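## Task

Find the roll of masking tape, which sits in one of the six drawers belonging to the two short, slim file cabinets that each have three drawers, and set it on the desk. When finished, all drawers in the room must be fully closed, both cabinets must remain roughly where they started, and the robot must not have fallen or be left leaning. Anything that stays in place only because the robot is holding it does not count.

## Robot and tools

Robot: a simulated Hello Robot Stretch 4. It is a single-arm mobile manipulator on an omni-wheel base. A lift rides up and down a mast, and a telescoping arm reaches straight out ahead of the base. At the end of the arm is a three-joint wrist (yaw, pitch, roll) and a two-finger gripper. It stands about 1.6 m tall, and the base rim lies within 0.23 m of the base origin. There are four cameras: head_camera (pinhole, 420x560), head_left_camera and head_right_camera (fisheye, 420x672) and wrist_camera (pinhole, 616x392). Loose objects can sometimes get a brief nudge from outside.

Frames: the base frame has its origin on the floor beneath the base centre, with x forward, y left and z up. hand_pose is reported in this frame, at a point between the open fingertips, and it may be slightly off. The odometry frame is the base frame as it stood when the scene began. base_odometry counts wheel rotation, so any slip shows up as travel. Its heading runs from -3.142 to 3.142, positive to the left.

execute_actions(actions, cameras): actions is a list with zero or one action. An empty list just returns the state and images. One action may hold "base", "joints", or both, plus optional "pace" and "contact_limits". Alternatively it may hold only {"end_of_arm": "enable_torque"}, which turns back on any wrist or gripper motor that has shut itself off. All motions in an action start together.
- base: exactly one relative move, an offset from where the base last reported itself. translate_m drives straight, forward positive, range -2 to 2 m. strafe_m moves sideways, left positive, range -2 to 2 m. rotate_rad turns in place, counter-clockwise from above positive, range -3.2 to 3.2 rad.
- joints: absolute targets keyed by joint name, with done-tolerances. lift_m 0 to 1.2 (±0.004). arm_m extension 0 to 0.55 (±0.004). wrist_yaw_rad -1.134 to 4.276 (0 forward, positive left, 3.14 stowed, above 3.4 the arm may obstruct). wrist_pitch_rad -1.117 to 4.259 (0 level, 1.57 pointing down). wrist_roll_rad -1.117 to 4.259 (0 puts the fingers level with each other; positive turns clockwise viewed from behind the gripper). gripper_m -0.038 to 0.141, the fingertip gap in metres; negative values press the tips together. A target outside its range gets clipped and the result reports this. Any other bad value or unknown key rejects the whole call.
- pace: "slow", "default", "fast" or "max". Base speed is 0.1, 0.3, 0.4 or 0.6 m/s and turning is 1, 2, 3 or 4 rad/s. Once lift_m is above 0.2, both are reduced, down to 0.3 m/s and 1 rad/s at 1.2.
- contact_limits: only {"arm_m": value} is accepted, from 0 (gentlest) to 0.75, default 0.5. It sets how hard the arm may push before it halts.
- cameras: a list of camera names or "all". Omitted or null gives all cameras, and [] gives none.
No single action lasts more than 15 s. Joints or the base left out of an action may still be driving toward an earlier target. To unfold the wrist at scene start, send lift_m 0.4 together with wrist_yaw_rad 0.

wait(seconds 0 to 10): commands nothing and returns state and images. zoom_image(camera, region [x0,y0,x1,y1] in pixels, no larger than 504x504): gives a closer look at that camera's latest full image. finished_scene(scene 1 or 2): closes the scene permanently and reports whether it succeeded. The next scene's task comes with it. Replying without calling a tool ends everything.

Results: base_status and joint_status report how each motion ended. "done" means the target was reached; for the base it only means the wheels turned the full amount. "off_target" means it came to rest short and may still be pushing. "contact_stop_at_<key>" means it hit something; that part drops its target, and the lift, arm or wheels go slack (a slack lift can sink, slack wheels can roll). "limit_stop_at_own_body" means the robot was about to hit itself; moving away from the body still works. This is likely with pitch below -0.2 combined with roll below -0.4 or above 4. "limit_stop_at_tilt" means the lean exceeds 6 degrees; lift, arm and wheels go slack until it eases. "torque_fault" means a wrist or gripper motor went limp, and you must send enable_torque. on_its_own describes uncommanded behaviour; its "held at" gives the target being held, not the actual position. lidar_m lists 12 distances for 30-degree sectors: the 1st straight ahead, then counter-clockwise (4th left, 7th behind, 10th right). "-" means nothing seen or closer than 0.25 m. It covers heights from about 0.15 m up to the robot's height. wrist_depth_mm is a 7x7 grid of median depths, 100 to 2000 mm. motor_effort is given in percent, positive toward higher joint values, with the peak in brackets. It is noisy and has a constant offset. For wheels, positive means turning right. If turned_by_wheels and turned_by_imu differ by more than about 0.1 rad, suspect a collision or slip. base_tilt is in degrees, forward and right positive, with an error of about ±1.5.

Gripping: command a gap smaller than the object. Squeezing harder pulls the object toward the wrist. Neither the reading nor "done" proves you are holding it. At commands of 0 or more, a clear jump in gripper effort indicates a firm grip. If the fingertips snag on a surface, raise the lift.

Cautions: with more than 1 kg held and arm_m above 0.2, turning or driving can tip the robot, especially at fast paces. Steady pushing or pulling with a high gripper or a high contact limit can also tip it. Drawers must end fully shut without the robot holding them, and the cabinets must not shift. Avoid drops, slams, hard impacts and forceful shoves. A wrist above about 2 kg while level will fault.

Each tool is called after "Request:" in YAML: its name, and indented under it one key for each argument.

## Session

Request:
execute_actions:
  actions: []

Scene clock: 0.00 s.
base_odometry: x=+0.000 y=+0.000 heading=+0.000 (m, m, rad; odometry frame)
turned_by_wheels: +0.000 (rad since the last result)
turned_by_imu: +0.000 (rad since the last result)
base_tilt: forward=+0.7 right=+0.2 (deg)
lidar_m: 2.23 2.02 1.13 0.92 0.92 1.08 1.46 1.45 0.81 0.67 0.67 0.81
base_status: not commanded
joint_positions: lift_m=+0.290 arm_m=+0.000 wrist_yaw_rad=+3.162 wrist_pitch_rad=+0.011 wrist_roll_rad=+0.008 gripper_m=+0.057
joint_status: not commanded
motor_effort: lift_m=+18 arm_m=-1 wrist_yaw_rad=+0 wrist_pitch_rad=-5 wrist_roll_rad=-1 gripper_m=-1 wheel_0=+0 wheel_1=+0 wheel_2=+0 (%)
hand_pose: x=-0.1190 y=+0.0816 z=+0.4654 quat_wxyz=(-0.010, -0.006, +0.004, +1.000) (m; base frame)
wrist_depth_mm: - 140 265 1618 1756 1863 - / - 115 139 1661 1708 1863 - / - 116 141 1618 1756 1863 - / - 138 188 1661 1756 1863 - / 202 1464 1537 1618 1756 1808 - / 220 1464 194 1576 190 1576 1499 / 220 1118 1138 109 1138 1008 1042
pictures: head_camera, head_left_camera, head_right_camera, wrist_camera
Images, in order (width x height): head_camera 420x560, head_left_camera 420x672, head_right_camera 420x672, wrist_camera 616x392.

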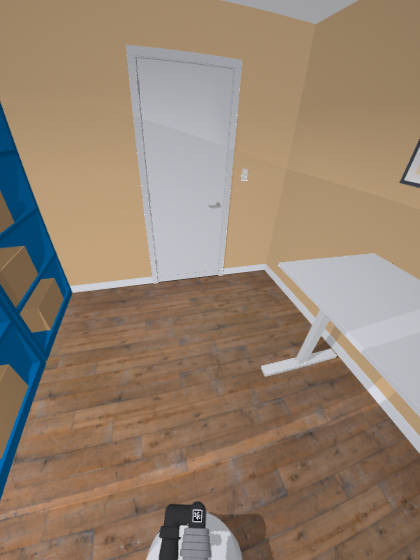

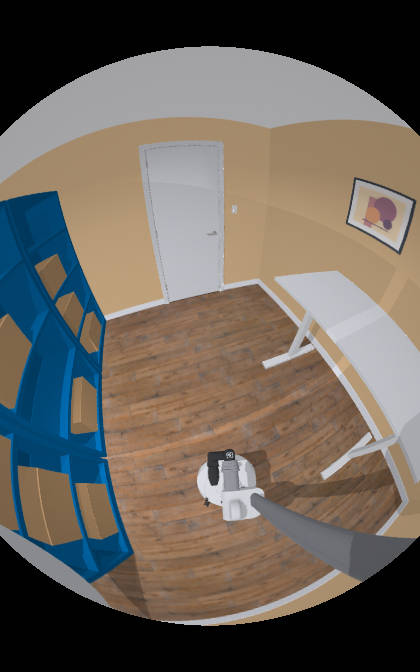

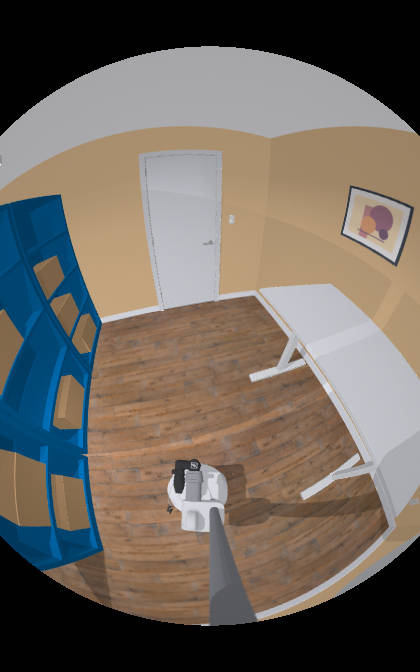

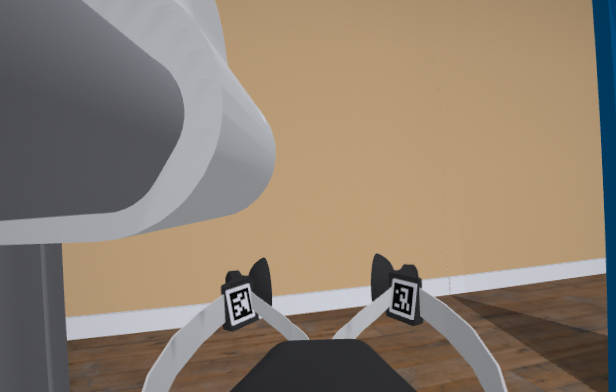

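Request:
execute_actions:
  actions:
    - {"base":{"rotate_rad":1.88},"joints":{"lift_m":0.4,"wrist_yaw_rad":0}}
  cameras: []

Request:
execute_actions:
  actions:
    - {"base":{"strafe_m":0.97},"joints":{"lift_m":0.2,"wrist_roll_rad":1.57,"gripper_m":0.06},"pace":"max"}
  cameras: ["head_camera"]

Scene clock: 5.03 s.
base_odometry: x=+0.000 y=+0.000 heading=+1.880 (m, m, rad; odometry frame)
turned_by_wheels: +1.880 (rad since the last result)
turned_by_imu: +1.852 (rad since the last result)
base_tilt: forward=+0.7 right=+0.2 (deg)
lidar_m: 0.90 0.93 1.52 1.45 1.53 0.75 0.69 0.72 1.02 2.22 1.34 0.97
base_status: done
joint_positions: lift_m=+0.400 arm_m=+0.000 wrist_yaw_rad=+0.000 wrist_pitch_rad=+0.011 wrist_roll_rad=+0.008 gripper_m=+0.057
joint_status: all done
motor_effort: lift_m=+19(18) arm_m=-1(1) wrist_yaw_rad=+0(7) wrist_pitch_rad=-6(6) wrist_roll_rad=-1(0) gripper_m=-2(2) wheel_0=-1(6) wheel_1=-1(7) wheel_2=+0(8) (%)
hand_pose: x=+0.4597 y=-0.0873 z=+0.5749 quat_wxyz=(+1.000, +0.004, +0.006, +0.000) (m; base frame)
wrist_depth_mm: 750 768 732 732 732 707 778 / 798 976 1042 1078 931 715 1138 / 788 1008 732 723 866 723 1138 / 778 1008 732 723 866 707 1138 / 741 732 723 723 732 699 1138 / 768 1042 194 891 191 707 878 / 798 904 723 109 946 707 831
pictures: none
No camera images: the call's "cameras" was empty. Leave "cameras" out to get every camera's image.

Scene clock: 8.23 s.
base_odometry: x=-0.924 y=-0.295 heading=+1.880 (m, m, rad; odometry frame)
turned_by_wheels: +0.000 (rad since the last result)
turned_by_imu: +0.002 (rad since the last result)
base_tilt: forward=+0.6 right=+0.2 (deg)
lidar_m: 2.05 0.72 0.51 0.49 0.52 0.67 1.48 0.81 0.99 3.17 1.33 1.02
base_status: done
joint_positions: lift_m=+0.200 arm_m=+0.000 wrist_yaw_rad=+0.000 wrist_pitch_rad=+0.011 wrist_roll_rad=+1.570 gripper_m=+0.060
joint_status: all done
motor_effort: lift_m=+18(15) arm_m=-1(1) wrist_yaw_rad=+1(1) wrist_pitch_rad=-6(7) wrist_roll_rad=-1(5) gripper_m=-2(3) wheel_0=+1(11) wheel_1=+1(13) wheel_2=+0(2) (%)
hand_pose: x=+0.4596 y=-0.0874 z=+0.3750 quat_wxyz=(+0.707, +0.707, +0.004, -0.004) (m; base frame)
wrist_depth_mm: 768 1078 842 1078 991 707 544 / 820 854 878 891 917 788 549 / - - - - 1708 809 554 / - - - - 1708 820 559 / - - - - 1499 820 564 / - - 195 - 195 768 564 / 1537 1499 1499 109 1366 723 569
pictures: head_camera
Images, in order (width x height): head_camera 420x560.

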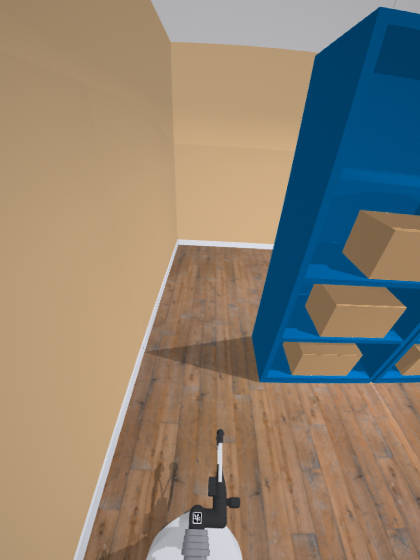

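Request:
execute_actions:
  actions:
    - {"base":{"translate_m":1.75},"pace":"max"}
  cameras: ["head_camera","head_right_camera"]

Scene clock: 13.80 s.
base_odometry: x=-1.457 y=+1.372 heading=+1.880 (m, m, rad; odometry frame)
turned_by_wheels: +0.000 (rad since the last result)
turned_by_imu: -0.008 (rad since the last result)
base_tilt: forward=+0.6 right=+0.2 (deg)
lidar_m: 1.49 0.76 0.54 0.50 0.52 0.73 2.09 0.60 0.51 1.22 1.90 1.57
base_status: done
joint_positions: lift_m=+0.200 arm_m=+0.000 wrist_yaw_rad=+0.000 wrist_pitch_rad=+0.011 wrist_roll_rad=+1.570 gripper_m=+0.060
joint_status: not commanded
motor_effort: lift_m=+17(18) arm_m=-1(1) wrist_yaw_rad=+1(2) wrist_pitch_rad=-6(6) wrist_roll_rad=-1(0) gripper_m=-3(3) wheel_0=-1(8) wheel_1=-1(8) wheel_2=-1(15) (%)
hand_pose: x=+0.4596 y=-0.0874 z=+0.3750 quat_wxyz=(+0.707, +0.707, +0.004, -0.004) (m; base frame)
wrist_depth_mm: 1308 1308 1281 1281 1281 788 539 / 1308 1308 1281 1281 1281 798 544 / 1308 1308 1281 1281 1281 798 554 / 1308 1308 1281 1281 1255 809 554 / 1308 1281 1281 1255 1229 820 564 / 1281 1281 196 1255 194 778 564 / 1308 1255 1255 109 1229 723 564
pictures: head_camera, head_right_camera
Images, in order (width x height): head_camera 420x560, head_right_camera 420x672.

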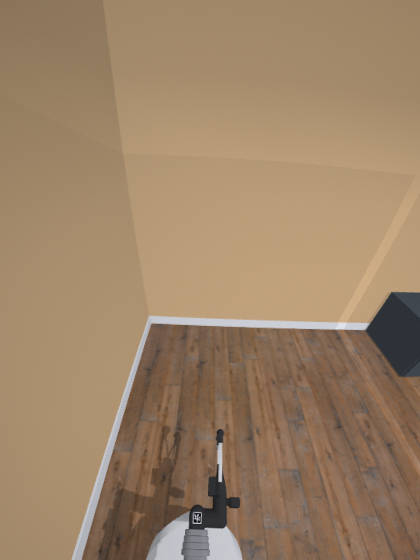

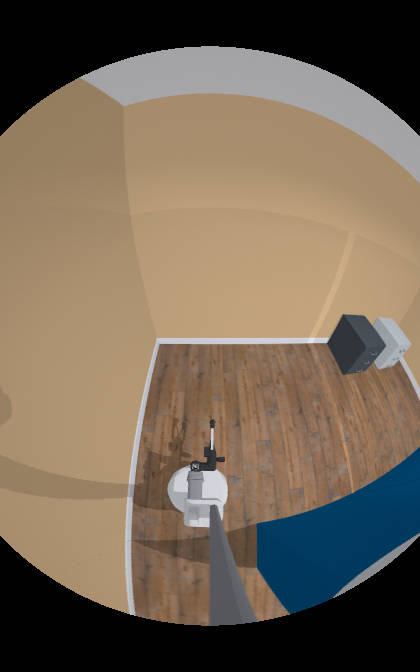

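Request:
execute_actions:
  actions:
    - {"base":{"strafe_m":-1.6},"joints":{"lift_m":0.253},"pace":"max"}
  cameras: ["head_camera","wrist_camera"]

Scene clock: 19.20 s.
base_odometry: x=+0.068 y=+1.858 heading=+1.880 (m, m, rad; odometry frame)
turned_by_wheels: +0.000 (rad since the last result)
turned_by_imu: -0.003 (rad since the last result)
base_tilt: forward=+0.6 right=+0.2 (deg)
lidar_m: 0.96 1.56 2.15 2.09 0.44 0.29 0.27 0.29 0.40 1.14 1.37 0.97
base_status: done
joint_positions: lift_m=+0.253 arm_m=+0.000 wrist_yaw_rad=+0.000 wrist_pitch_rad=+0.011 wrist_roll_rad=+1.570 gripper_m=+0.060
joint_status: all done
motor_effort: lift_m=+19(25) arm_m=-1(1) wrist_yaw_rad=+1(1) wrist_pitch_rad=-5(7) wrist_roll_rad=+0(0) gripper_m=-1(2) wheel_0=-1(12) wheel_1=+1(12) wheel_2=+0(0) (%)
hand_pose: x=+0.4596 y=-0.0874 z=+0.4280 quat_wxyz=(+0.707, +0.707, +0.004, -0.004) (m; base frame)
wrist_depth_mm: 1336 1336 1308 1308 1255 778 615 / 1336 1308 1308 750 750 750 627 / 1308 1336 1308 750 750 741 634 / 1336 1336 1308 741 741 732 634 / 1308 1308 1308 1281 1060 878 634 / 1308 1281 195 1281 195 878 640 / 1308 1308 1281 109 1255 820 647
pictures: head_camera, wrist_camera
Images, in order (width x height): head_camera 420x560, wrist_camera 616x392.

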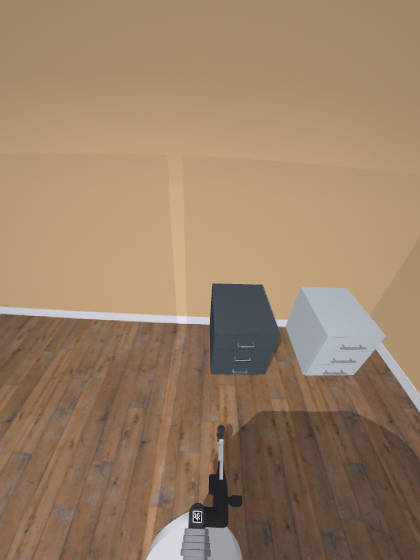

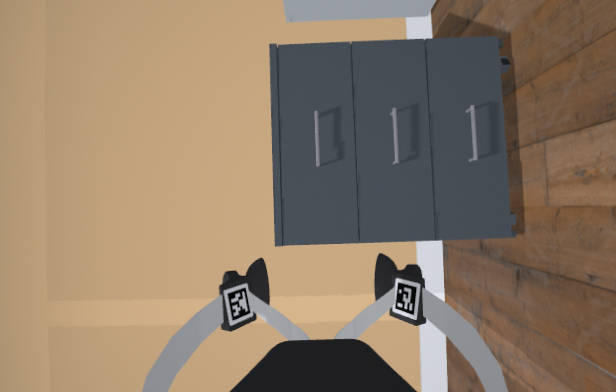

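Request:
execute_actions:
  actions:
    - {"base":{"translate_m":0.13}}
  cameras: []

Request:
execute_actions:
  actions:
    - {"base":{"rotate_rad":0.03}}
  cameras: []

Request:
execute_actions:
  actions:
    - {"base":{"strafe_m":-0.182},"joints":{"arm_m":0.27}}
  cameras: ["wrist_camera"]

Scene clock: 23.00 s.
base_odometry: x=+0.028 y=+1.982 heading=+1.880 (m, m, rad; odometry frame)
turned_by_wheels: +0.000 (rad since the last result)
turned_by_imu: -0.001 (rad since the last result)
base_tilt: forward=+0.6 right=+0.2 (deg)
lidar_m: 0.83 1.42 1.96 2.08 0.62 0.41 0.41 0.44 0.59 1.58 1.22 0.83
base_status: done
joint_positions: lift_m=+0.253 arm_m=+0.000 wrist_yaw_rad=+0.000 wrist_pitch_rad=+0.011 wrist_roll_rad=+1.570 gripper_m=+0.060
joint_status: not commanded
motor_effort: lift_m=+18(18) arm_m=-1(1) wrist_yaw_rad=+1(1) wrist_pitch_rad=-5(5) wrist_roll_rad=+0(1) gripper_m=-3(3) wheel_0=+0(5) wheel_1=+2(7) wheel_2=+0(8) (%)
hand_pose: x=+0.4596 y=-0.0874 z=+0.4280 quat_wxyz=(+0.707, +0.707, +0.004, -0.004) (m; base frame)
wrist_depth_mm: 1205 1205 1182 634 634 627 621 / 1205 1182 1182 627 627 621 615 / 1205 1182 1182 621 615 615 615 / 1182 1182 1160 615 615 615 603 / 1182 1160 1160 615 609 820 609 / 1182 1160 195 1160 195 878 640 / 1160 1160 1160 109 1138 820 647
pictures: none
No camera images: the call's "cameras" was empty. Leave "cameras" out to get every camera's image.

Scene clock: 23.53 s.
base_odometry: x=+0.028 y=+1.982 heading=+1.910 (m, m, rad; odometry frame)
turned_by_wheels: +0.030 (rad since the last result)
turned_by_imu: +0.029 (rad since the last result)
base_tilt: forward=+0.6 right=+0.2 (deg)
lidar_m: 0.81 1.46 2.02 2.10 0.61 0.42 0.41 0.43 0.62 1.59 1.17 0.83
base_status: done
joint_positions: lift_m=+0.253 arm_m=+0.000 wrist_yaw_rad=+0.000 wrist_pitch_rad=+0.011 wrist_roll_rad=+1.570 gripper_m=+0.060
joint_status: not commanded
motor_effort: lift_m=+18(19) arm_m=-1(1) wrist_yaw_rad=+0(0) wrist_pitch_rad=-6(5) wrist_roll_rad=+0(0) gripper_m=-3(3) wheel_0=-1(3) wheel_1=-2(3) wheel_2=+1(1) (%)
hand_pose: x=+0.4596 y=-0.0874 z=+0.4280 quat_wxyz=(+0.707, +0.707, +0.004, -0.004) (m; base frame)
wrist_depth_mm: 1182 1160 1160 621 615 609 609 / 1205 1182 1160 615 615 609 603 / 1182 1182 1160 615 609 609 603 / 1182 1160 1182 609 609 603 603 / 1182 1182 1160 1160 1138 878 640 / 1182 1160 195 1160 194 891 640 / 1182 1182 1182 109 1138 820 647
pictures: none
No camera images: the call's "cameras" was empty. Leave "cameras" out to get every camera's image.

Scene clock: 25.47 s.
base_odometry: x=+0.200 y=+2.043 heading=+1.910 (m, m, rad; odometry frame)
turned_by_wheels: +0.000 (rad since the last result)
turned_by_imu: +0.000 (rad since the last result)
base_tilt: forward=+0.7 right=+0.2 (deg)
lidar_m: 0.83 1.44 1.99 2.30 0.63 0.44 0.43 0.45 0.62 1.41 1.13 0.87
base_status: done
joint_positions: lift_m=+0.253 arm_m=+0.269 wrist_yaw_rad=+0.000 wrist_pitch_rad=+0.011 wrist_roll_rad=+1.570 gripper_m=+0.060
joint_status: all done
motor_effort: lift_m=+19(18) arm_m=+6(5) wrist_yaw_rad=+1(1) wrist_pitch_rad=-6(5) wrist_roll_rad=-1(1) gripper_m=-2(3) wheel_0=-2(8) wheel_1=+0(8) wheel_2=+0(5) (%)
hand_pose: x=+0.7284 y=-0.0874 z=+0.4280 quat_wxyz=(+0.707, +0.707, +0.004, -0.004) (m; base frame)
wrist_depth_mm: 917 904 904 353 351 349 345 / 917 904 353 351 349 347 345 / 917 904 353 351 347 345 343 / 917 904 904 349 347 343 342 / 917 917 891 347 345 342 342 / 917 904 195 345 195 340 338 / 904 904 904 109 342 340 338
pictures: wrist_camera
Images, in order (width x height): wrist_camera 616x392.

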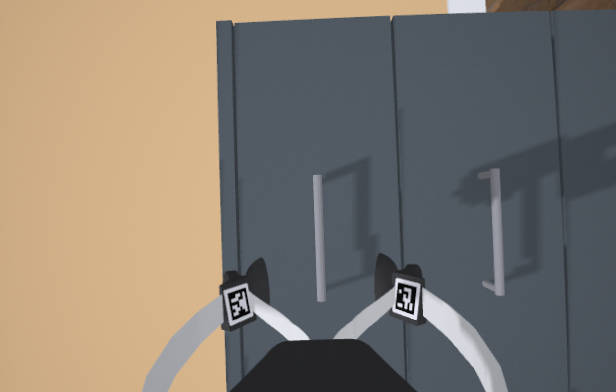

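Request:
execute_actions:
  actions:
    - {"base":{"rotate_rad":0.02}}
  cameras: []

Request:
execute_actions:
  actions:
    - {"base":{"strafe_m":-0.03},"joints":{"arm_m":0.355},"contact_limits":{"arm_m":0.2}}
  cameras: ["wrist_camera"]

Scene clock: 27.90 s.
base_odometry: x=+0.200 y=+2.043 heading=+1.930 (m, m, rad; odometry frame)
turned_by_wheels: +0.020 (rad since the last result)
turned_by_imu: +0.020 (rad since the last result)
base_tilt: forward=+0.6 right=+0.2 (deg)
lidar_m: 0.80 1.45 2.05 2.29 0.60 0.43 0.41 0.43 0.63 1.42 1.11 0.86
base_status: done
joint_positions: lift_m=+0.253 arm_m=+0.269 wrist_yaw_rad=+0.000 wrist_pitch_rad=+0.011 wrist_roll_rad=+1.570 gripper_m=+0.060
joint_status: not commanded
motor_effort: lift_m=+18(18) arm_m=+6(6) wrist_yaw_rad=+0(1) wrist_pitch_rad=-6(6) wrist_roll_rad=+0(1) gripper_m=-1(2) wheel_0=+2(5) wheel_1=+1(5) wheel_2=+0(5) (%)
hand_pose: x=+0.7284 y=-0.0874 z=+0.4280 quat_wxyz=(+0.707, +0.707, +0.004, -0.004) (m; base frame)
wrist_depth_mm: 904 904 357 347 345 342 342 / 904 891 351 345 343 342 340 / 904 904 349 345 343 340 340 / 904 904 347 347 343 342 340 / 917 904 904 345 343 340 340 / 904 904 195 343 194 340 338 / 917 931 904 109 342 342 340
pictures: none
No camera images: the call's "cameras" was empty. Leave "cameras" out to get every camera's image.

Scene clock: 29.10 s.
base_odometry: x=+0.228 y=+2.053 heading=+1.930 (m, m, rad; odometry frame)
turned_by_wheels: +0.000 (rad since the last result)
turned_by_imu: +0.000 (rad since the last result)
base_tilt: forward=+0.6 right=+0.2 (deg)
lidar_m: 0.81 1.43 2.04 2.31 0.61 0.43 0.42 0.45 0.64 1.39 1.09 0.87
base_status: done
joint_positions: lift_m=+0.253 arm_m=+0.354 wrist_yaw_rad=+0.000 wrist_pitch_rad=+0.011 wrist_roll_rad=+1.570 gripper_m=+0.060
joint_status: all done
motor_effort: lift_m=+19(19) arm_m=+5(6) wrist_yaw_rad=+1(2) wrist_pitch_rad=-7(4) wrist_roll_rad=-1(0) gripper_m=-3(2) wheel_0=+0(6) wheel_1=+1(7) wheel_2=-1(3) (%)
contact_limits: arm_m 0.2
hand_pose: x=+0.8134 y=-0.0874 z=+0.4280 quat_wxyz=(+0.707, +0.707, +0.004, -0.004) (m; base frame)
wrist_depth_mm: 820 809 263 262 260 258 257 / 820 820 264 263 259 258 257 / 820 831 263 262 259 258 257 / 831 809 263 262 259 258 256 / 831 820 263 262 258 258 256 / 831 820 196 260 194 257 256 / 831 831 263 109 259 256 255
pictures: wrist_camera
Images, in order (width x height): wrist_camera 616x392.

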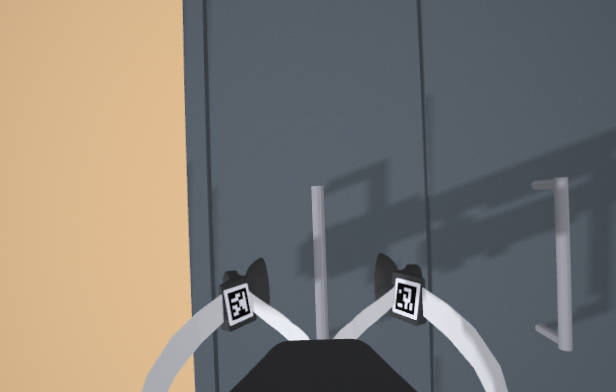

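Request:
execute_actions:
  actions:
    - {"joints":{"arm_m":0.361,"gripper_m":-0.015}}
  cameras: []

Request:
execute_actions:
  actions:
    - {"joints":{"arm_m":0.1},"pace":"slow","contact_limits":{"arm_m":0.3}}
  cameras: ["head_camera"]

Request:
zoom_image:
  camera: "head_camera"
  region: [150, 280, 300, 450]

Scene clock: 31.93 s.
base_odometry: x=+0.228 y=+2.053 heading=+1.930 (m, m, rad; odometry frame)
turned_by_wheels: +0.000 (rad since the last result)
turned_by_imu: +0.000 (rad since the last result)
base_tilt: forward=+0.6 right=+0.2 (deg)
lidar_m: 0.81 1.47 2.04 2.32 0.63 0.44 0.42 0.41 0.65 1.38 1.10 0.85
base_status: not commanded
joint_positions: lift_m=+0.253 arm_m=+0.360 wrist_yaw_rad=+0.000 wrist_pitch_rad=+0.011 wrist_roll_rad=+1.570 gripper_m=-0.015
joint_status: all done
motor_effort: lift_m=+19(18) arm_m=+5(7) wrist_yaw_rad=+0(2) wrist_pitch_rad=-5(6) wrist_roll_rad=+0(1) gripper_m=-16(14) wheel_0=+0(0) wheel_1=+1(2) wheel_2=+0(1) (%)
hand_pose: x=+0.8196 y=-0.0873 z=+0.4280 quat_wxyz=(+0.707, +0.707, +0.004, -0.004) (m; base frame)
wrist_depth_mm: 798 798 255 251 251 252 250 / 820 809 254 253 251 252 251 / 809 809 253 252 251 252 250 / 820 809 254 252 251 252 250 / 820 809 254 252 251 251 249 / 820 820 254 202 181 251 250 / 820 820 254 109 249 251 250
pictures: none
No camera images: the call's "cameras" was empty. Leave "cameras" out to get every camera's image.

Scene clock: 35.83 s.
base_odometry: x=+0.228 y=+2.053 heading=+1.930 (m, m, rad; odometry frame)
turned_by_wheels: +0.000 (rad since the last result)
turned_by_imu: +0.000 (rad since the last result)
base_tilt: forward=+0.6 right=+0.2 (deg)
lidar_m: 0.55 1.45 2.07 2.30 0.61 0.43 0.42 0.44 0.65 1.37 1.09 0.59
base_status: not commanded
joint_positions: lift_m=+0.253 arm_m=+0.101 wrist_yaw_rad=+0.004 wrist_pitch_rad=+0.011 wrist_roll_rad=+1.570 gripper_m=-0.015
joint_status: all done
motor_effort: lift_m=+19(18) arm_m=-6(7) wrist_yaw_rad=-9(11) wrist_pitch_rad=-7(6) wrist_roll_rad=-1(1) gripper_m=-15(17) wheel_0=+1(1) wheel_1=+2(1) wheel_2=+0(1) (%)
contact_limits: arm_m 0.3
hand_pose: x=+0.5608 y=-0.0863 z=+0.4279 quat_wxyz=(+0.707, +0.707, +0.005, -0.003) (m; base frame)
wrist_depth_mm: 1060 1060 253 252 250 878 615 / 1060 1060 253 251 250 504 504 / 1078 1060 253 252 250 504 504 / 1078 1078 253 251 249 508 504 / 1078 1078 253 251 250 504 500 / 1078 1078 252 201 181 504 500 / 1078 1078 253 109 250 504 504
pictures: head_camera
Images, in order (width x height): head_camera 420x560.

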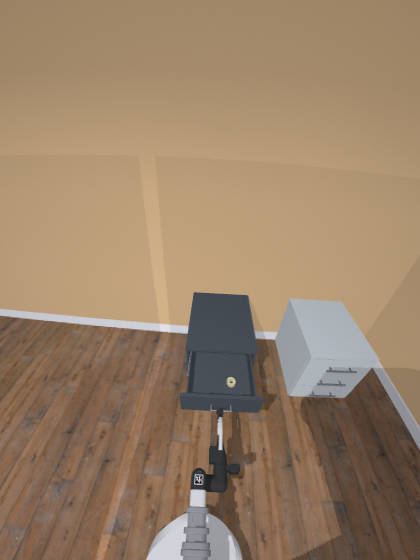

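Region (150, 280, 300, 450) of head_camera's 420x560 image, scaled by 2.965, with more detail than that image has; it fills the left 445 columns of this view, and the rest is white.

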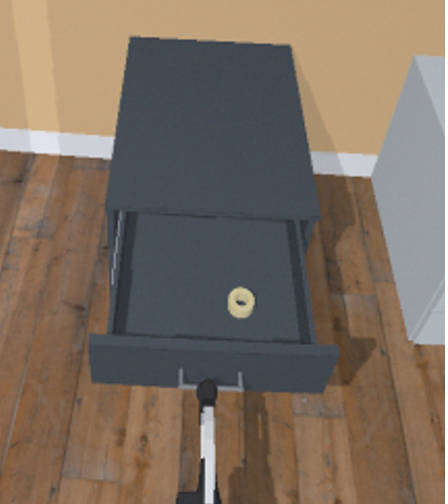

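Request:
execute_actions:
  actions:
    - {"joints":{"arm_m":0.065},"pace":"slow","contact_limits":{"arm_m":0.3}}
  cameras: []

Request:
execute_actions:
  actions:
    - {"joints":{"gripper_m":0.05}}
  cameras: []

Request:
execute_actions:
  actions:
    - {"joints":{"arm_m":0.0}}
  cameras: []

Request:
execute_actions:
  actions:
    - {"base":{"strafe_m":-0.06},"joints":{"lift_m":0.68,"wrist_roll_rad":0,"gripper_m":0.1}}
  cameras: []

Request:
execute_actions:
  actions:
    - {"joints":{"arm_m":0.48,"wrist_pitch_rad":1.57}}
  cameras: ["wrist_camera"]

Scene clock: 39.33 s.
base_odometry: x=+0.228 y=+2.053 heading=+1.930 (m, m, rad; odometry frame)
turned_by_wheels: +0.000 (rad since the last result)
turned_by_imu: +0.000 (rad since the last result)
base_tilt: forward=+0.7 right=+0.1 (deg)
lidar_m: 0.53 1.45 2.08 2.32 0.61 0.44 0.43 0.43 0.64 1.40 1.09 0.55
base_status: not commanded
joint_positions: lift_m=+0.253 arm_m=+0.066 wrist_yaw_rad=+0.004 wrist_pitch_rad=+0.012 wrist_roll_rad=+1.570 gripper_m=-0.015
joint_status: all done
motor_effort: lift_m=+19(18) arm_m=-6(7) wrist_yaw_rad=-12(12) wrist_pitch_rad=-8(7) wrist_roll_rad=-1(0) gripper_m=-15(16) wheel_0=+2(2) wheel_1=+2(1) wheel_2=+1(1) (%)
contact_limits: arm_m 0.3
hand_pose: x=+0.5258 y=-0.0862 z=+0.4278 quat_wxyz=(+0.707, +0.707, +0.006, -0.003) (m; base frame)
wrist_depth_mm: 1098 1078 252 251 250 878 615 / 1118 1098 252 252 250 539 559 / 1098 1098 252 251 250 539 535 / 1098 1098 253 252 250 535 535 / 1118 1118 253 251 250 544 535 / 1098 1118 253 202 181 535 535 / 1118 1118 253 109 250 544 580
pictures: none
No camera images: the call's "cameras" was empty. Leave "cameras" out to get every camera's image.

Scene clock: 40.73 s.
base_odometry: x=+0.228 y=+2.053 heading=+1.930 (m, m, rad; odometry frame)
turned_by_wheels: +0.000 (rad since the last result)
turned_by_imu: +0.000 (rad since the last result)
base_tilt: forward=+0.6 right=+0.1 (deg)
lidar_m: 0.52 1.46 2.06 2.33 0.60 0.43 0.43 0.46 0.64 1.40 1.08 0.57
base_status: not commanded
joint_positions: lift_m=+0.253 arm_m=+0.066 wrist_yaw_rad=+0.000 wrist_pitch_rad=+0.012 wrist_roll_rad=+1.570 gripper_m=+0.050
joint_status: all done
motor_effort: lift_m=+19(18) arm_m=-6(6) wrist_yaw_rad=+0(12) wrist_pitch_rad=-6(8) wrist_roll_rad=+0(1) gripper_m=-3(16) wheel_0=+2(2) wheel_1=+2(2) wheel_2=+0(0) (%)
hand_pose: x=+0.5254 y=-0.0874 z=+0.4279 quat_wxyz=(+0.707, +0.707, +0.004, -0.004) (m; base frame)
wrist_depth_mm: 1098 1098 258 256 255 891 621 / 1098 1098 258 256 255 778 559 / 1098 1098 257 256 255 539 539 / 1118 1118 258 256 254 535 535 / 1098 1098 257 255 254 539 535 / 1118 1098 196 255 190 539 535 / 1118 1118 257 109 254 539 580
pictures: none
No camera images: the call's "cameras" was empty. Leave "cameras" out to get every camera's image.

Scene clock: 41.83 s.
base_odometry: x=+0.228 y=+2.053 heading=+1.930 (m, m, rad; odometry frame)
turned_by_wheels: +0.000 (rad since the last result)
turned_by_imu: +0.000 (rad since the last result)
base_tilt: forward=+0.7 right=+0.2 (deg)
lidar_m: 0.53 1.46 2.07 2.31 0.61 0.44 0.42 0.43 0.66 1.39 1.10 0.54
base_status: not commanded
joint_positions: lift_m=+0.253 arm_m=+0.001 wrist_yaw_rad=+0.000 wrist_pitch_rad=+0.011 wrist_roll_rad=+1.570 gripper_m=+0.050
joint_status: all done
motor_effort: lift_m=+18(19) arm_m=-6(7) wrist_yaw_rad=+1(0) wrist_pitch_rad=-6(8) wrist_roll_rad=+0(1) gripper_m=-2(3) wheel_0=+2(2) wheel_1=+1(2) wheel_2=+0(1) (%)
hand_pose: x=+0.4604 y=-0.0874 z=+0.4279 quat_wxyz=(+0.707, +0.707, +0.004, -0.004) (m; base frame)
wrist_depth_mm: 1182 1160 1138 320 904 891 615 / 1182 1160 1160 320 320 854 627 / 1182 1160 1160 322 320 603 603 / 1205 1160 1160 322 320 603 603 / 1182 1160 1160 320 319 603 603 / 1182 1182 196 320 191 597 597 / 1182 1182 1160 109 319 768 627
pictures: none
No camera images: the call's "cameras" was empty. Leave "cameras" out to get every camera's image.

Scene clock: 44.53 s.
base_odometry: x=+0.284 y=+2.074 heading=+1.930 (m, m, rad; odometry frame)
turned_by_wheels: +0.000 (rad since the last result)
turned_by_imu: +0.000 (rad since the last result)
base_tilt: forward=+0.6 right=+0.2 (deg)
lidar_m: 0.51 0.56 2.06 2.39 0.60 0.44 0.42 0.44 0.65 1.34 1.09 0.57
base_status: done
joint_positions: lift_m=+0.680 arm_m=+0.001 wrist_yaw_rad=+0.000 wrist_pitch_rad=+0.011 wrist_roll_rad=+0.000 gripper_m=+0.100
joint_status: all done
motor_effort: lift_m=+20(25) arm_m=-6(6) wrist_yaw_rad=+0(1) wrist_pitch_rad=-7(7) wrist_roll_rad=-2(6) gripper_m=-1(3) wheel_0=+0(8) wheel_1=+2(7) wheel_2=-1(2) (%)
hand_pose: x=+0.4604 y=-0.0874 z=+0.8548 quat_wxyz=(+1.000, +0.000, +0.006, +0.000) (m; base frame)
wrist_depth_mm: 1182 1182 1160 1138 1118 1118 1098 / 1205 1182 1160 1138 1138 1118 1098 / 1205 1182 1182 1182 1138 1118 1118 / 1205 1182 1182 1160 1138 1118 1118 / 1205 1182 1160 1160 1138 1118 1098 / 1182 1182 195 1160 1138 1078 1098 / 1182 1182 960 109 1138 960 809
pictures: none
No camera images: the call's "cameras" was empty. Leave "cameras" out to get every camera's image.

Scene clock: 47.00 s.
base_odometry: x=+0.284 y=+2.074 heading=+1.930 (m, m, rad; odometry frame)
turned_by_wheels: +0.000 (rad since the last result)
turned_by_imu: +0.000 (rad since the last result)
base_tilt: forward=+0.7 right=+0.2 (deg)
lidar_m: 0.50 0.59 2.02 2.38 0.60 0.44 0.43 0.43 0.62 1.32 1.12 0.57
base_status: not commanded
joint_positions: lift_m=+0.680 arm_m=+0.479 wrist_yaw_rad=+0.000 wrist_pitch_rad=+1.570 wrist_roll_rad=+0.000 gripper_m=+0.100
joint_status: all done
motor_effort: lift_m=+20(20) arm_m=+6(8) wrist_yaw_rad=+0(1) wrist_pitch_rad=+1(2) wrist_roll_rad=+0(2) gripper_m=-1(1) wheel_0=+0(1) wheel_1=+2(2) wheel_2=-1(0) (%)
hand_pose: x=+0.6502 y=-0.0874 z=+0.5695 quat_wxyz=(+0.707, +0.000, +0.707, +0.000) (m; base frame)
wrist_depth_mm: 287 291 421 418 415 778 691 / 809 424 421 418 415 778 699 / 809 424 424 421 413 778 768 / 798 424 421 421 413 768 768 / 798 427 421 418 415 768 759 / 798 399 195 415 349 768 768 / 314 294 296 109 303 285 759
pictures: wrist_camera
Images, in order (width x height): wrist_camera 616x392.

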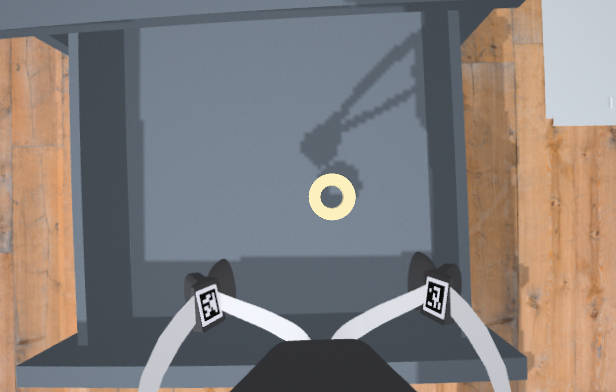

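Request:
execute_actions:
  actions:
    - {"base":{"strafe_m":-0.012},"joints":{"arm_m":0.53,"lift_m":0.58,"gripper_m":0.09}}
  cameras: ["wrist_camera"]

Request:
execute_actions:
  actions:
    - {"joints":{"lift_m":0.512}}
  cameras: ["wrist_camera"]

Scene clock: 50.73 s.
base_odometry: x=+0.295 y=+2.078 heading=+1.930 (m, m, rad; odometry frame)
turned_by_wheels: +0.000 (rad since the last result)
turned_by_imu: +0.000 (rad since the last result)
base_tilt: forward=+0.6 right=+0.2 (deg)
lidar_m: 0.52 0.56 2.04 2.39 0.61 0.45 0.42 0.45 0.65 1.32 1.10 0.56
base_status: done
joint_positions: lift_m=+0.580 arm_m=+0.529 wrist_yaw_rad=+0.000 wrist_pitch_rad=+1.570 wrist_roll_rad=+0.000 gripper_m=+0.090
joint_status: all done
motor_effort: lift_m=+16(20) arm_m=+6(5) wrist_yaw_rad=+2(1) wrist_pitch_rad=+1(1) wrist_roll_rad=+0(1) gripper_m=-2(1) wheel_0=+1(7) wheel_1=-1(5) wheel_2=+0(1) (%)
hand_pose: x=+0.7001 y=-0.0874 z=+0.4699 quat_wxyz=(+0.707, +0.000, +0.707, +0.000) (m; base frame)
wrist_depth_mm: 187 190 322 319 319 248 661 / 322 325 324 320 319 283 676 / 319 325 324 320 317 287 676 / 315 325 322 319 317 268 668 / 314 327 322 319 317 272 668 / 310 325 196 319 315 235 668 / 314 324 320 109 315 278 668
pictures: wrist_camera
Images, in order (width x height): wrist_camera 616x392.

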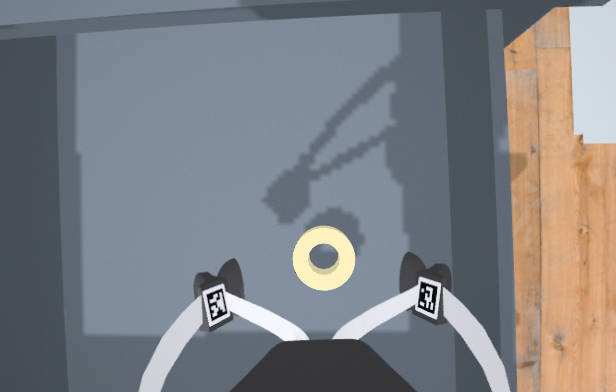

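Scene clock: 51.97 s.
base_odometry: x=+0.295 y=+2.078 heading=+1.930 (m, m, rad; odometry frame)
turned_by_wheels: +0.000 (rad since the last result)
turned_by_imu: +0.000 (rad since the last result)
base_tilt: forward=+0.6 right=+0.2 (deg)
lidar_m: 0.53 0.56 2.07 2.40 0.61 0.44 0.42 0.45 0.63 1.33 1.10 0.57
base_status: not commanded
joint_positions: lift_m=+0.512 arm_m=+0.529 wrist_yaw_rad=+0.000 wrist_pitch_rad=+1.570 wrist_roll_rad=+0.000 gripper_m=+0.090
joint_status: all done
motor_effort: lift_m=+16(20) arm_m=+6(6) wrist_yaw_rad=+1(1) wrist_pitch_rad=+1(1) wrist_roll_rad=-1(1) gripper_m=-1(0) wheel_0=+0(1) wheel_1=-1(1) wheel_2=+0(0) (%)
hand_pose: x=+0.7001 y=-0.0874 z=+0.4019 quat_wxyz=(+0.707, +0.000, +0.707, +0.000) (m; base frame)
wrist_depth_mm: 260 258 255 253 250 236 176 / 259 258 255 254 251 241 179 / 259 257 255 252 250 244 176 / 259 256 254 252 250 247 178 / 258 256 255 251 250 248 179 / 257 256 196 234 226 219 181 / 258 256 255 109 250 220 181
pictures: wrist_camera
Images, in order (width x height): wrist_camera 616x392.

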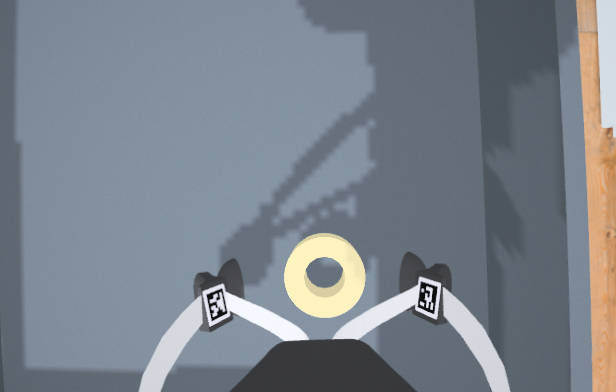

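Request:
execute_actions:
  actions:
    - {"joints":{"lift_m":0.506}}
  cameras: []

Request:
execute_actions:
  actions:
    - {"joints":{"gripper_m":0.015}}
  cameras: []

Request:
execute_actions:
  actions:
    - {"joints":{"lift_m":0.68}}
  cameras: ["wrist_camera"]

Scene clock: 54.23 s.
base_odometry: x=+0.295 y=+2.078 heading=+1.930 (m, m, rad; odometry frame)
turned_by_wheels: +0.000 (rad since the last result)
turned_by_imu: +0.000 (rad since the last result)
base_tilt: forward=+0.7 right=+0.2 (deg)
lidar_m: 0.50 0.56 2.06 2.39 0.61 0.44 0.43 0.44 0.63 1.31 1.10 0.56
base_status: not commanded
joint_positions: lift_m=+0.506 arm_m=+0.529 wrist_yaw_rad=+0.000 wrist_pitch_rad=+1.570 wrist_roll_rad=+0.000 gripper_m=+0.090
joint_status: all done
motor_effort: lift_m=+16(17) arm_m=+6(6) wrist_yaw_rad=+0(1) wrist_pitch_rad=+1(1) wrist_roll_rad=+0(1) gripper_m=-1(1) wheel_0=+1(1) wheel_1=-1(1) wheel_2=+0(0) (%)
hand_pose: x=+0.7001 y=-0.0874 z=+0.3959 quat_wxyz=(+0.707, +0.000, +0.707, +0.000) (m; base frame)
wrist_depth_mm: 254 251 249 247 245 236 171 / 254 251 249 247 244 240 174 / 254 250 249 246 244 242 176 / 253 250 248 247 244 241 178 / 252 250 249 246 244 241 180 / 253 250 196 222 220 219 180 / 253 250 248 109 243 220 181
pictures: none
No camera images: the call's "cameras" was empty. Leave "cameras" out to get every camera's image.

Scene clock: 55.80 s.
base_odometry: x=+0.295 y=+2.078 heading=+1.930 (m, m, rad; odometry frame)
turned_by_wheels: +0.000 (rad since the last result)
turned_by_imu: +0.000 (rad since the last result)
base_tilt: forward=+0.6 right=+0.2 (deg)
lidar_m: 0.53 0.56 2.08 2.40 0.63 0.42 0.42 0.44 0.64 1.32 1.13 0.56
base_status: not commanded
joint_positions: lift_m=+0.506 arm_m=+0.529 wrist_yaw_rad=+0.000 wrist_pitch_rad=+1.570 wrist_roll_rad=+0.000 gripper_m=+0.015
joint_status: all done
motor_effort: lift_m=+16(16) arm_m=+6(5) wrist_yaw_rad=+1(2) wrist_pitch_rad=+1(1) wrist_roll_rad=-1(1) gripper_m=-19(20) wheel_0=+1(1) wheel_1=-1(1) wheel_2=+0(0) (%)
hand_pose: x=+0.7001 y=-0.0874 z=+0.3959 quat_wxyz=(+0.707, +0.000, +0.707, +0.000) (m; base frame)
wrist_depth_mm: 254 251 250 247 245 236 171 / 254 251 249 247 245 241 174 / 253 250 249 246 245 242 176 / 254 250 249 247 244 242 178 / 253 250 248 216 243 241 179 / 253 250 185 213 187 219 180 / 252 251 247 109 243 237 181
pictures: none
No camera images: the call's "cameras" was empty. Leave "cameras" out to get every camera's image.

Scene clock: 57.60 s.
base_odometry: x=+0.295 y=+2.078 heading=+1.930 (m, m, rad; odometry frame)
turned_by_wheels: +0.000 (rad since the last result)
turned_by_imu: +0.000 (rad since the last result)
base_tilt: forward=+0.7 right=+0.2 (deg)
lidar_m: 0.49 0.56 2.07 2.40 0.59 0.45 0.43 0.43 0.62 1.31 1.11 0.55
base_status: not commanded
joint_positions: lift_m=+0.680 arm_m=+0.529 wrist_yaw_rad=+0.000 wrist_pitch_rad=+1.570 wrist_roll_rad=+0.000 gripper_m=+0.015
joint_status: all done
motor_effort: lift_m=+20(20) arm_m=+6(6) wrist_yaw_rad=+1(1) wrist_pitch_rad=+1(2) wrist_roll_rad=-1(1) gripper_m=-20(20) wheel_0=+0(0) wheel_1=-1(1) wheel_2=+0(0) (%)
hand_pose: x=+0.7001 y=-0.0874 z=+0.5695 quat_wxyz=(+0.707, +0.000, +0.707, +0.000) (m; base frame)
wrist_depth_mm: 279 277 274 272 270 268 683 / 279 278 290 418 389 778 683 / 809 427 424 418 415 768 759 / 798 424 421 418 418 768 759 / 798 421 421 216 413 768 759 / 798 421 185 213 187 768 759 / 798 366 407 109 382 336 759
pictures: wrist_camera
Images, in order (width x height): wrist_camera 616x392.

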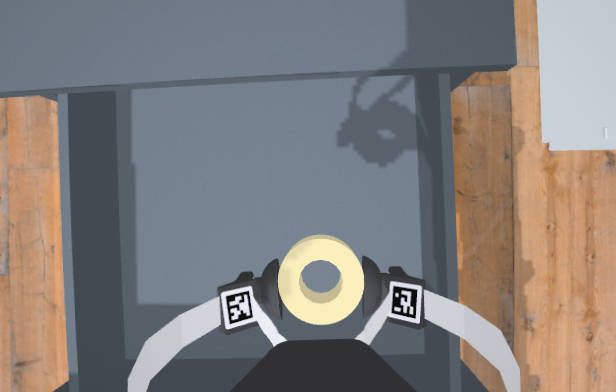

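Request:
execute_actions:
  actions:
    - {"joints":{"arm_m":0.0,"wrist_pitch_rad":0.0}}
  cameras: []

Request:
execute_actions:
  actions:
    - {"joints":{"lift_m":0.295}}
  cameras: ["wrist_camera"]

Request:
execute_actions:
  actions:
    - {"joints":{"arm_m":0.365},"pace":"slow","contact_limits":{"arm_m":0.2}}
  cameras: ["wrist_camera"]

Request:
execute_actions:
  actions:
    - {"joints":{"arm_m":0.0,"lift_m":0.2,"wrist_yaw_rad":-0.4},"pace":"fast"}
  cameras: ["wrist_camera","head_camera"]

Scene clock: 63.73 s.
base_odometry: x=+0.295 y=+2.078 heading=+1.930 (m, m, rad; odometry frame)
turned_by_wheels: +0.000 (rad since the last result)
turned_by_imu: +0.000 (rad since the last result)
base_tilt: forward=+0.7 right=+0.2 (deg)
lidar_m: 0.51 0.58 2.06 2.39 0.60 0.45 0.44 0.43 0.63 1.30 1.10 0.56
base_status: not commanded
joint_positions: lift_m=+0.680 arm_m=+0.001 wrist_yaw_rad=+0.000 wrist_pitch_rad=+0.003 wrist_roll_rad=+0.000 gripper_m=+0.015
joint_status: all done
motor_effort: lift_m=+20(20) arm_m=-6(5) wrist_yaw_rad=+1(0) wrist_pitch_rad=-5(11) wrist_roll_rad=-1(1) gripper_m=-20(18) wheel_0=+1(0) wheel_1=-1(1) wheel_2=+0(0) (%)
hand_pose: x=+0.4604 y=-0.0875 z=+0.8572 quat_wxyz=(+1.000, +0.000, +0.001, +0.000) (m; base frame)
wrist_depth_mm: 1205 1182 1160 1160 1138 1118 1118 / 1205 1182 1160 1160 1138 1138 1098 / 1182 1160 1160 1138 1138 1118 1098 / 1205 1182 1160 1160 1138 1118 1098 / 1205 1182 1160 217 1138 1118 1118 / 1182 1182 185 213 187 1118 1098 / 1205 1160 917 109 1138 960 820
pictures: none
No camera images: the call's "cameras" was empty. Leave "cameras" out to get every camera's image.

Scene clock: 66.30 s.
base_odometry: x=+0.295 y=+2.078 heading=+1.930 (m, m, rad; odometry frame)
turned_by_wheels: +0.000 (rad since the last result)
turned_by_imu: +0.000 (rad since the last result)
base_tilt: forward=+0.7 right=+0.1 (deg)
lidar_m: 0.52 0.56 2.03 2.38 0.61 0.45 0.43 0.44 0.66 1.32 1.12 0.56
base_status: not commanded
joint_positions: lift_m=+0.295 arm_m=+0.001 wrist_yaw_rad=+0.000 wrist_pitch_rad=+0.003 wrist_roll_rad=+0.000 gripper_m=+0.015
joint_status: all done
motor_effort: lift_m=+16(19) arm_m=-6(6) wrist_yaw_rad=+1(1) wrist_pitch_rad=-6(7) wrist_roll_rad=-2(0) gripper_m=-21(18) wheel_0=+1(0) wheel_1=-1(1) wheel_2=+0(0) (%)
hand_pose: x=+0.4604 y=-0.0875 z=+0.4726 quat_wxyz=(+1.000, +0.000, +0.001, +0.000) (m; base frame)
wrist_depth_mm: 1205 1182 1160 1138 1138 1118 1118 / 1205 1182 1138 1160 1138 1118 1118 / 1205 1182 1160 1138 1138 1138 1118 / 1205 1205 1160 1138 1138 1118 768 / 327 325 324 216 319 831 691 / 327 324 185 214 187 315 699 / 327 324 320 109 317 315 699
pictures: wrist_camera
Images, in order (width x height): wrist_camera 616x392.

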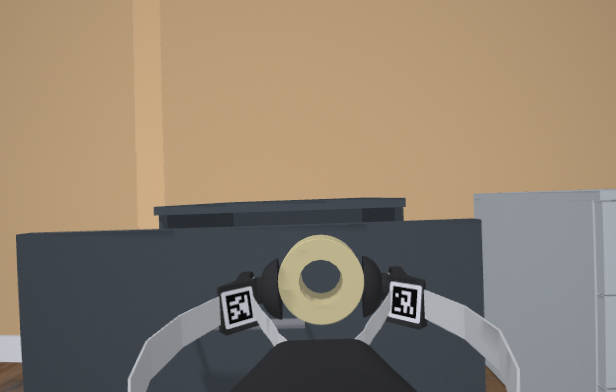

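Scene clock: 71.23 s.
base_odometry: x=+0.295 y=+2.078 heading=+1.930 (m, m, rad; odometry frame)
turned_by_wheels: +0.000 (rad since the last result)
turned_by_imu: +0.000 (rad since the last result)
base_tilt: forward=+0.7 right=+0.2 (deg)
lidar_m: 0.82 1.46 2.07 2.38 0.61 0.44 0.42 0.44 0.66 1.32 1.13 0.90
base_status: not commanded
joint_positions: lift_m=+0.295 arm_m=+0.364 wrist_yaw_rad=+0.000 wrist_pitch_rad=+0.002 wrist_roll_rad=+0.000 gripper_m=+0.015
joint_status: all done
motor_effort: lift_m=+16(16) arm_m=+6(8) wrist_yaw_rad=+1(7) wrist_pitch_rad=-6(7) wrist_roll_rad=-1(1) gripper_m=-18(19) wheel_0=+1(1) wheel_1=-1(1) wheel_2=+0(2) (%)
contact_limits: arm_m 0.2
hand_pose: x=+0.8233 y=-0.0875 z=+0.4727 quat_wxyz=(+1.000, +0.000, +0.001, +0.000) (m; base frame)
wrist_depth_mm: 831 820 809 798 788 778 768 / 831 820 798 798 778 788 768 / 831 820 809 798 798 778 768 / 831 820 809 798 778 778 768 / 256 254 253 216 248 247 715 / 256 254 185 213 187 246 715 / 255 254 252 109 248 246 676
pictures: wrist_camera
Images, in order (width x height): wrist_camera 616x392.

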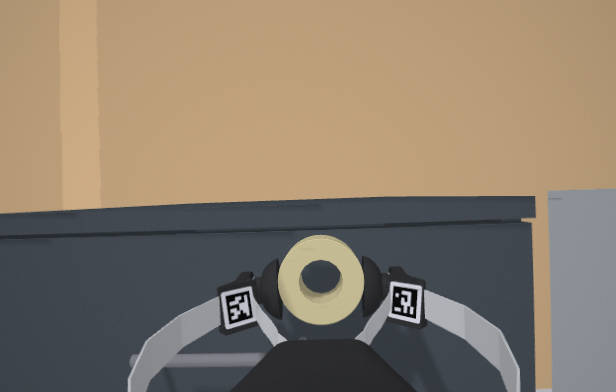

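Scene clock: 73.07 s.
base_odometry: x=+0.295 y=+2.078 heading=+1.930 (m, m, rad; odometry frame)
turned_by_wheels: +0.000 (rad since the last result)
turned_by_imu: +0.000 (rad since the last result)
base_tilt: forward=+0.7 right=+0.2 (deg)
lidar_m: 0.79 1.45 2.04 2.39 0.61 0.44 0.43 0.45 0.64 1.33 1.11 0.90
base_status: not commanded
joint_positions: lift_m=+0.200 arm_m=+0.001 wrist_yaw_rad=-0.400 wrist_pitch_rad=+0.003 wrist_roll_rad=+0.000 gripper_m=+0.015
joint_status: all done
motor_effort: lift_m=+16(16) arm_m=-5(10) wrist_yaw_rad=+1(3) wrist_pitch_rad=-6(7) wrist_roll_rad=+0(1) gripper_m=-19(19) wheel_0=+1(1) wheel_1=-1(1) wheel_2=+0(0) (%)
hand_pose: x=+0.4035 y=-0.1929 z=+0.3776 quat_wxyz=(+0.980, +0.000, +0.001, -0.199) (m; base frame)
wrist_depth_mm: 1025 1078 1160 1281 1366 1464 1229 / 1008 1078 1160 1255 1366 1464 1205 / 991 1060 1160 1255 1366 1464 1205 / 539 585 640 1205 778 820 1182 / 544 585 634 216 768 820 1205 / 539 574 185 213 187 809 1160 / 544 569 634 109 759 788 878
pictures: head_camera, wrist_camera
Images, in order (width x height): head_camera 420x560, wrist_camera 616x392.

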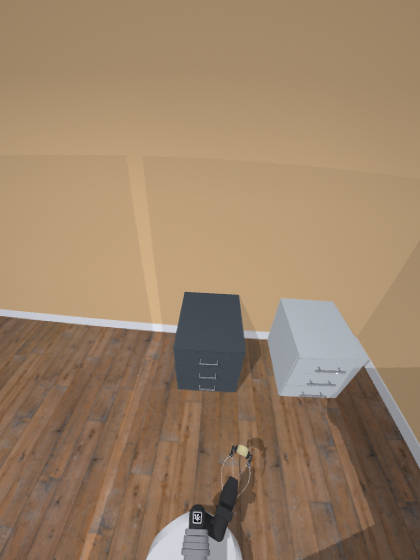

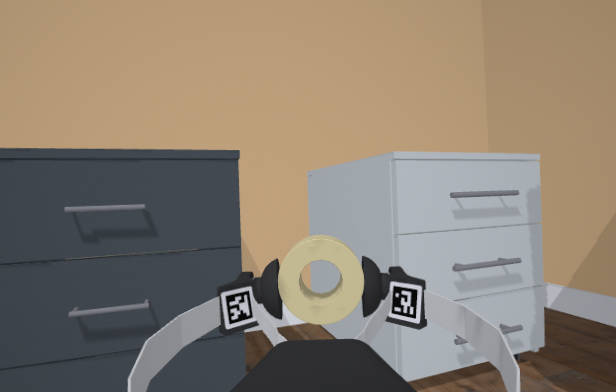

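Request:
execute_actions:
  actions:
    - {"base":{"strafe_m":1.92},"joints":{"wrist_yaw_rad":0},"pace":"max"}
  cameras: []

Request:
execute_actions:
  actions:
    - {"base":{"translate_m":-1.75},"pace":"max"}
  cameras: []

Scene clock: 79.43 s.
base_odometry: x=-1.502 y=+1.403 heading=+1.930 (m, m, rad; odometry frame)
turned_by_wheels: +0.000 (rad since the last result)
turned_by_imu: +0.003 (rad since the last result)
base_tilt: forward=+0.6 right=+0.2 (deg)
lidar_m: 1.44 0.66 0.47 0.47 0.49 0.74 2.50 0.62 0.57 1.70 1.91 1.49
base_status: done
joint_positions: lift_m=+0.200 arm_m=+0.001 wrist_yaw_rad=+0.000 wrist_pitch_rad=+0.003 wrist_roll_rad=+0.000 gripper_m=+0.015
joint_status: all done
motor_effort: lift_m=+17(16) arm_m=-5(6) wrist_yaw_rad=+1(10) wrist_pitch_rad=-7(6) wrist_roll_rad=-1(1) gripper_m=-20(20) wheel_0=+0(15) wheel_1=+0(15) wheel_2=+0(2) (%)
hand_pose: x=+0.4603 y=-0.0874 z=+0.3775 quat_wxyz=(+1.000, +0.000, +0.001, +0.000) (m; base frame)
wrist_depth_mm: 778 1098 1255 1229 1205 1182 1182 / 750 1078 1255 1229 1182 1182 1182 / 750 1078 1229 1229 1205 1182 1182 / 741 1060 1229 1229 1229 1182 1182 / 750 1042 1229 216 1205 1182 1182 / 732 1042 185 213 187 1182 1160 / 732 842 946 109 917 842 878
pictures: none
No camera images: the call's "cameras" was empty. Leave "cameras" out to get every camera's image.

Scene clock: 83.90 s.
base_odometry: x=-0.887 y=-0.235 heading=+1.930 (m, m, rad; odometry frame)
turned_by_wheels: +0.000 (rad since the last result)
turned_by_imu: +0.007 (rad since the last result)
base_tilt: forward=+0.7 right=+0.2 (deg)
lidar_m: 1.90 0.73 0.56 0.55 0.57 0.83 1.29 0.81 1.10 3.00 1.18 0.96
base_status: done
joint_positions: lift_m=+0.200 arm_m=+0.001 wrist_yaw_rad=+0.000 wrist_pitch_rad=+0.003 wrist_roll_rad=+0.000 gripper_m=+0.015
joint_status: not commanded
motor_effort: lift_m=+18(17) arm_m=-5(5) wrist_yaw_rad=+0(0) wrist_pitch_rad=-8(7) wrist_roll_rad=-1(1) gripper_m=-18(20) wheel_0=+2(7) wheel_1=+1(9) wheel_2=+1(12) (%)
hand_pose: x=+0.4603 y=-0.0874 z=+0.3775 quat_wxyz=(+1.000, +0.000, +0.001, +0.000) (m; base frame)
wrist_depth_mm: 866 1205 - - - 750 1060 / 842 1182 - - - 715 976 / 842 1182 - - - 723 842 / 831 1182 - - - 741 1042 / 820 1160 - 216 - 741 854 / 820 1138 185 213 187 647 866 / 809 904 960 109 904 699 723
pictures: none
No camera images: the call's "cameras" was empty. Leave "cameras" out to get every camera's image.

Request:
execute_actions:
  actions:
    - {"base":{"rotate_rad":-2.6},"joints":{"lift_m":0.93,"wrist_pitch_rad":1.57}}
  cameras: ["head_camera"]

Scene clock: 88.37 s.
base_odometry: x=-0.887 y=-0.235 heading=-0.670 (m, m, rad; odometry frame)
turned_by_wheels: -2.600 (rad since the last result)
turned_by_imu: -2.562 (rad since the last result)
base_tilt: forward=+0.6 right=+0.1 (deg)
lidar_m: 0.84 1.18 2.66 1.17 0.95 1.67 0.71 0.55 0.52 0.58 0.82 1.07
base_status: done
joint_positions: lift_m=+0.930 arm_m=+0.001 wrist_yaw_rad=+0.000 wrist_pitch_rad=+1.570 wrist_roll_rad=+0.000 gripper_m=+0.015
joint_status: all done
motor_effort: lift_m=+20(23) arm_m=-5(5) wrist_yaw_rad=+0(0) wrist_pitch_rad=+2(9) wrist_roll_rad=-1(0) gripper_m=-19(19) wheel_0=+0(5) wheel_1=-1(8) wheel_2=-2(5) (%)
hand_pose: x=+0.1721 y=-0.0874 z=+0.8195 quat_wxyz=(+0.707, +0.000, +0.707, +0.000) (m; base frame)
wrist_depth_mm: 1060 1042 1042 1042 1025 1025 1008 / 1060 1060 1042 1025 1008 1008 1025 / 1060 1042 1042 1025 1025 1025 991 / 1042 1042 1042 1025 1025 1008 1008 / 1060 1042 842 216 1008 1025 946 / 1060 1060 185 213 187 1008 854 / 1060 1042 1025 109 1025 931 788
pictures: head_camera
Images, in order (width x height): head_camera 420x560.

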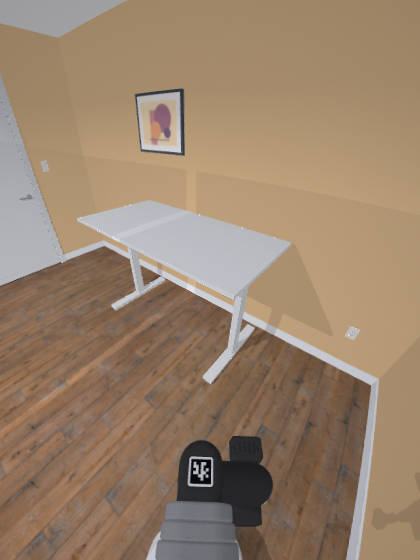

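Request:
execute_actions:
  actions:
    - {"base":{"strafe_m":0.3},"joints":{"lift_m":1.15,"arm_m":0.53}}
  cameras: []

Request:
execute_actions:
  actions:
    - {"base":{"translate_m":0.48}}
  cameras: ["head_camera","wrist_camera"]

Scene clock: 94.23 s.
base_odometry: x=-0.701 y=+0.000 heading=-0.670 (m, m, rad; odometry frame)
turned_by_wheels: +0.000 (rad since the last result)
turned_by_imu: +0.000 (rad since the last result)
base_tilt: forward=+0.7 right=+0.2 (deg)
lidar_m: 0.92 1.52 2.09 0.97 0.70 0.89 1.07 0.81 0.78 0.86 1.21 0.91
base_status: done
joint_positions: lift_m=+1.150 arm_m=+0.529 wrist_yaw_rad=+0.000 wrist_pitch_rad=+1.570 wrist_roll_rad=+0.000 gripper_m=+0.015
joint_status: all done
motor_effort: lift_m=+20(22) arm_m=+6(8) wrist_yaw_rad=+0(1) wrist_pitch_rad=+1(2) wrist_roll_rad=-1(1) gripper_m=-20(19) wheel_0=+2(7) wheel_1=-1(10) wheel_2=+0(2) (%)
hand_pose: x=+0.7002 y=-0.0874 z=+1.0395 quat_wxyz=(+0.707, +0.000, +0.707, +0.000) (m; base frame)
wrist_depth_mm: 1281 1255 1255 1255 1205 1229 1229 / 1255 1255 1255 1229 1205 1229 1205 / 1281 1281 1255 1229 1229 1229 1205 / 1281 1255 1255 1229 1229 1229 1205 / 1281 1255 1255 216 1229 1205 1182 / 1255 1255 185 213 187 1229 1205 / 1281 1281 1255 109 1229 1229 1205
pictures: none
No camera images: the call's "cameras" was empty. Leave "cameras" out to get every camera's image.

Scene clock: 97.30 s.
base_odometry: x=-0.324 y=-0.298 heading=-0.670 (m, m, rad; odometry frame)
turned_by_wheels: +0.000 (rad since the last result)
turned_by_imu: -0.002 (rad since the last result)
base_tilt: forward=+0.6 right=+0.1 (deg)
lidar_m: 0.57 0.85 2.61 1.47 1.14 1.09 1.42 1.08 1.04 1.10 0.50 0.50
base_status: done
joint_positions: lift_m=+1.150 arm_m=+0.529 wrist_yaw_rad=+0.000 wrist_pitch_rad=+1.570 wrist_roll_rad=+0.000 gripper_m=+0.015
joint_status: not commanded
motor_effort: lift_m=+20(21) arm_m=+5(6) wrist_yaw_rad=+1(0) wrist_pitch_rad=+1(3) wrist_roll_rad=-1(1) gripper_m=-19(17) wheel_0=+0(6) wheel_1=+1(7) wheel_2=+2(8) (%)
hand_pose: x=+0.7002 y=-0.0874 z=+1.0396 quat_wxyz=(+0.707, +0.000, +0.707, +0.000) (m; base frame)
wrist_depth_mm: 322 319 314 312 310 307 306 / 320 317 314 312 309 306 304 / 320 317 315 312 309 306 304 / 1255 317 315 312 309 304 304 / 1281 1255 314 216 309 304 304 / 1255 1255 186 213 187 304 303 / 1281 1281 1255 109 307 304 303
pictures: head_camera, wrist_camera
Images, in order (width x height): head_camera 420x560, wrist_camera 616x392.

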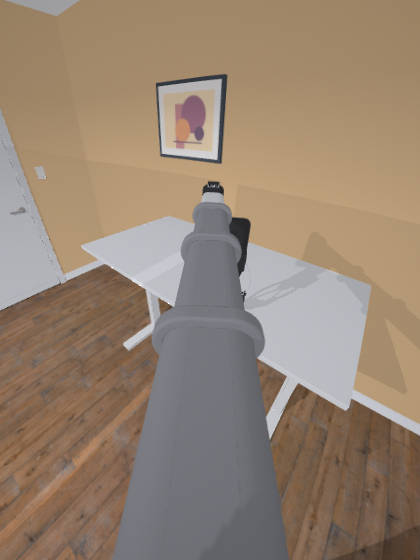

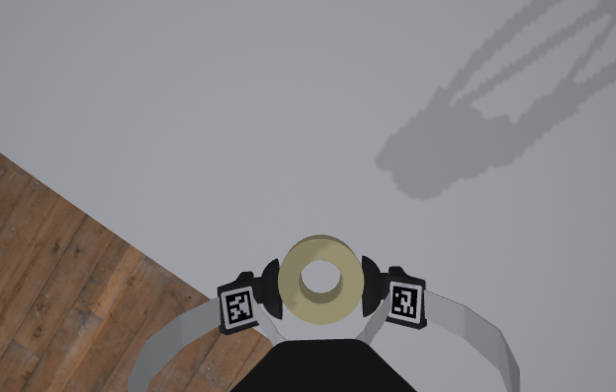

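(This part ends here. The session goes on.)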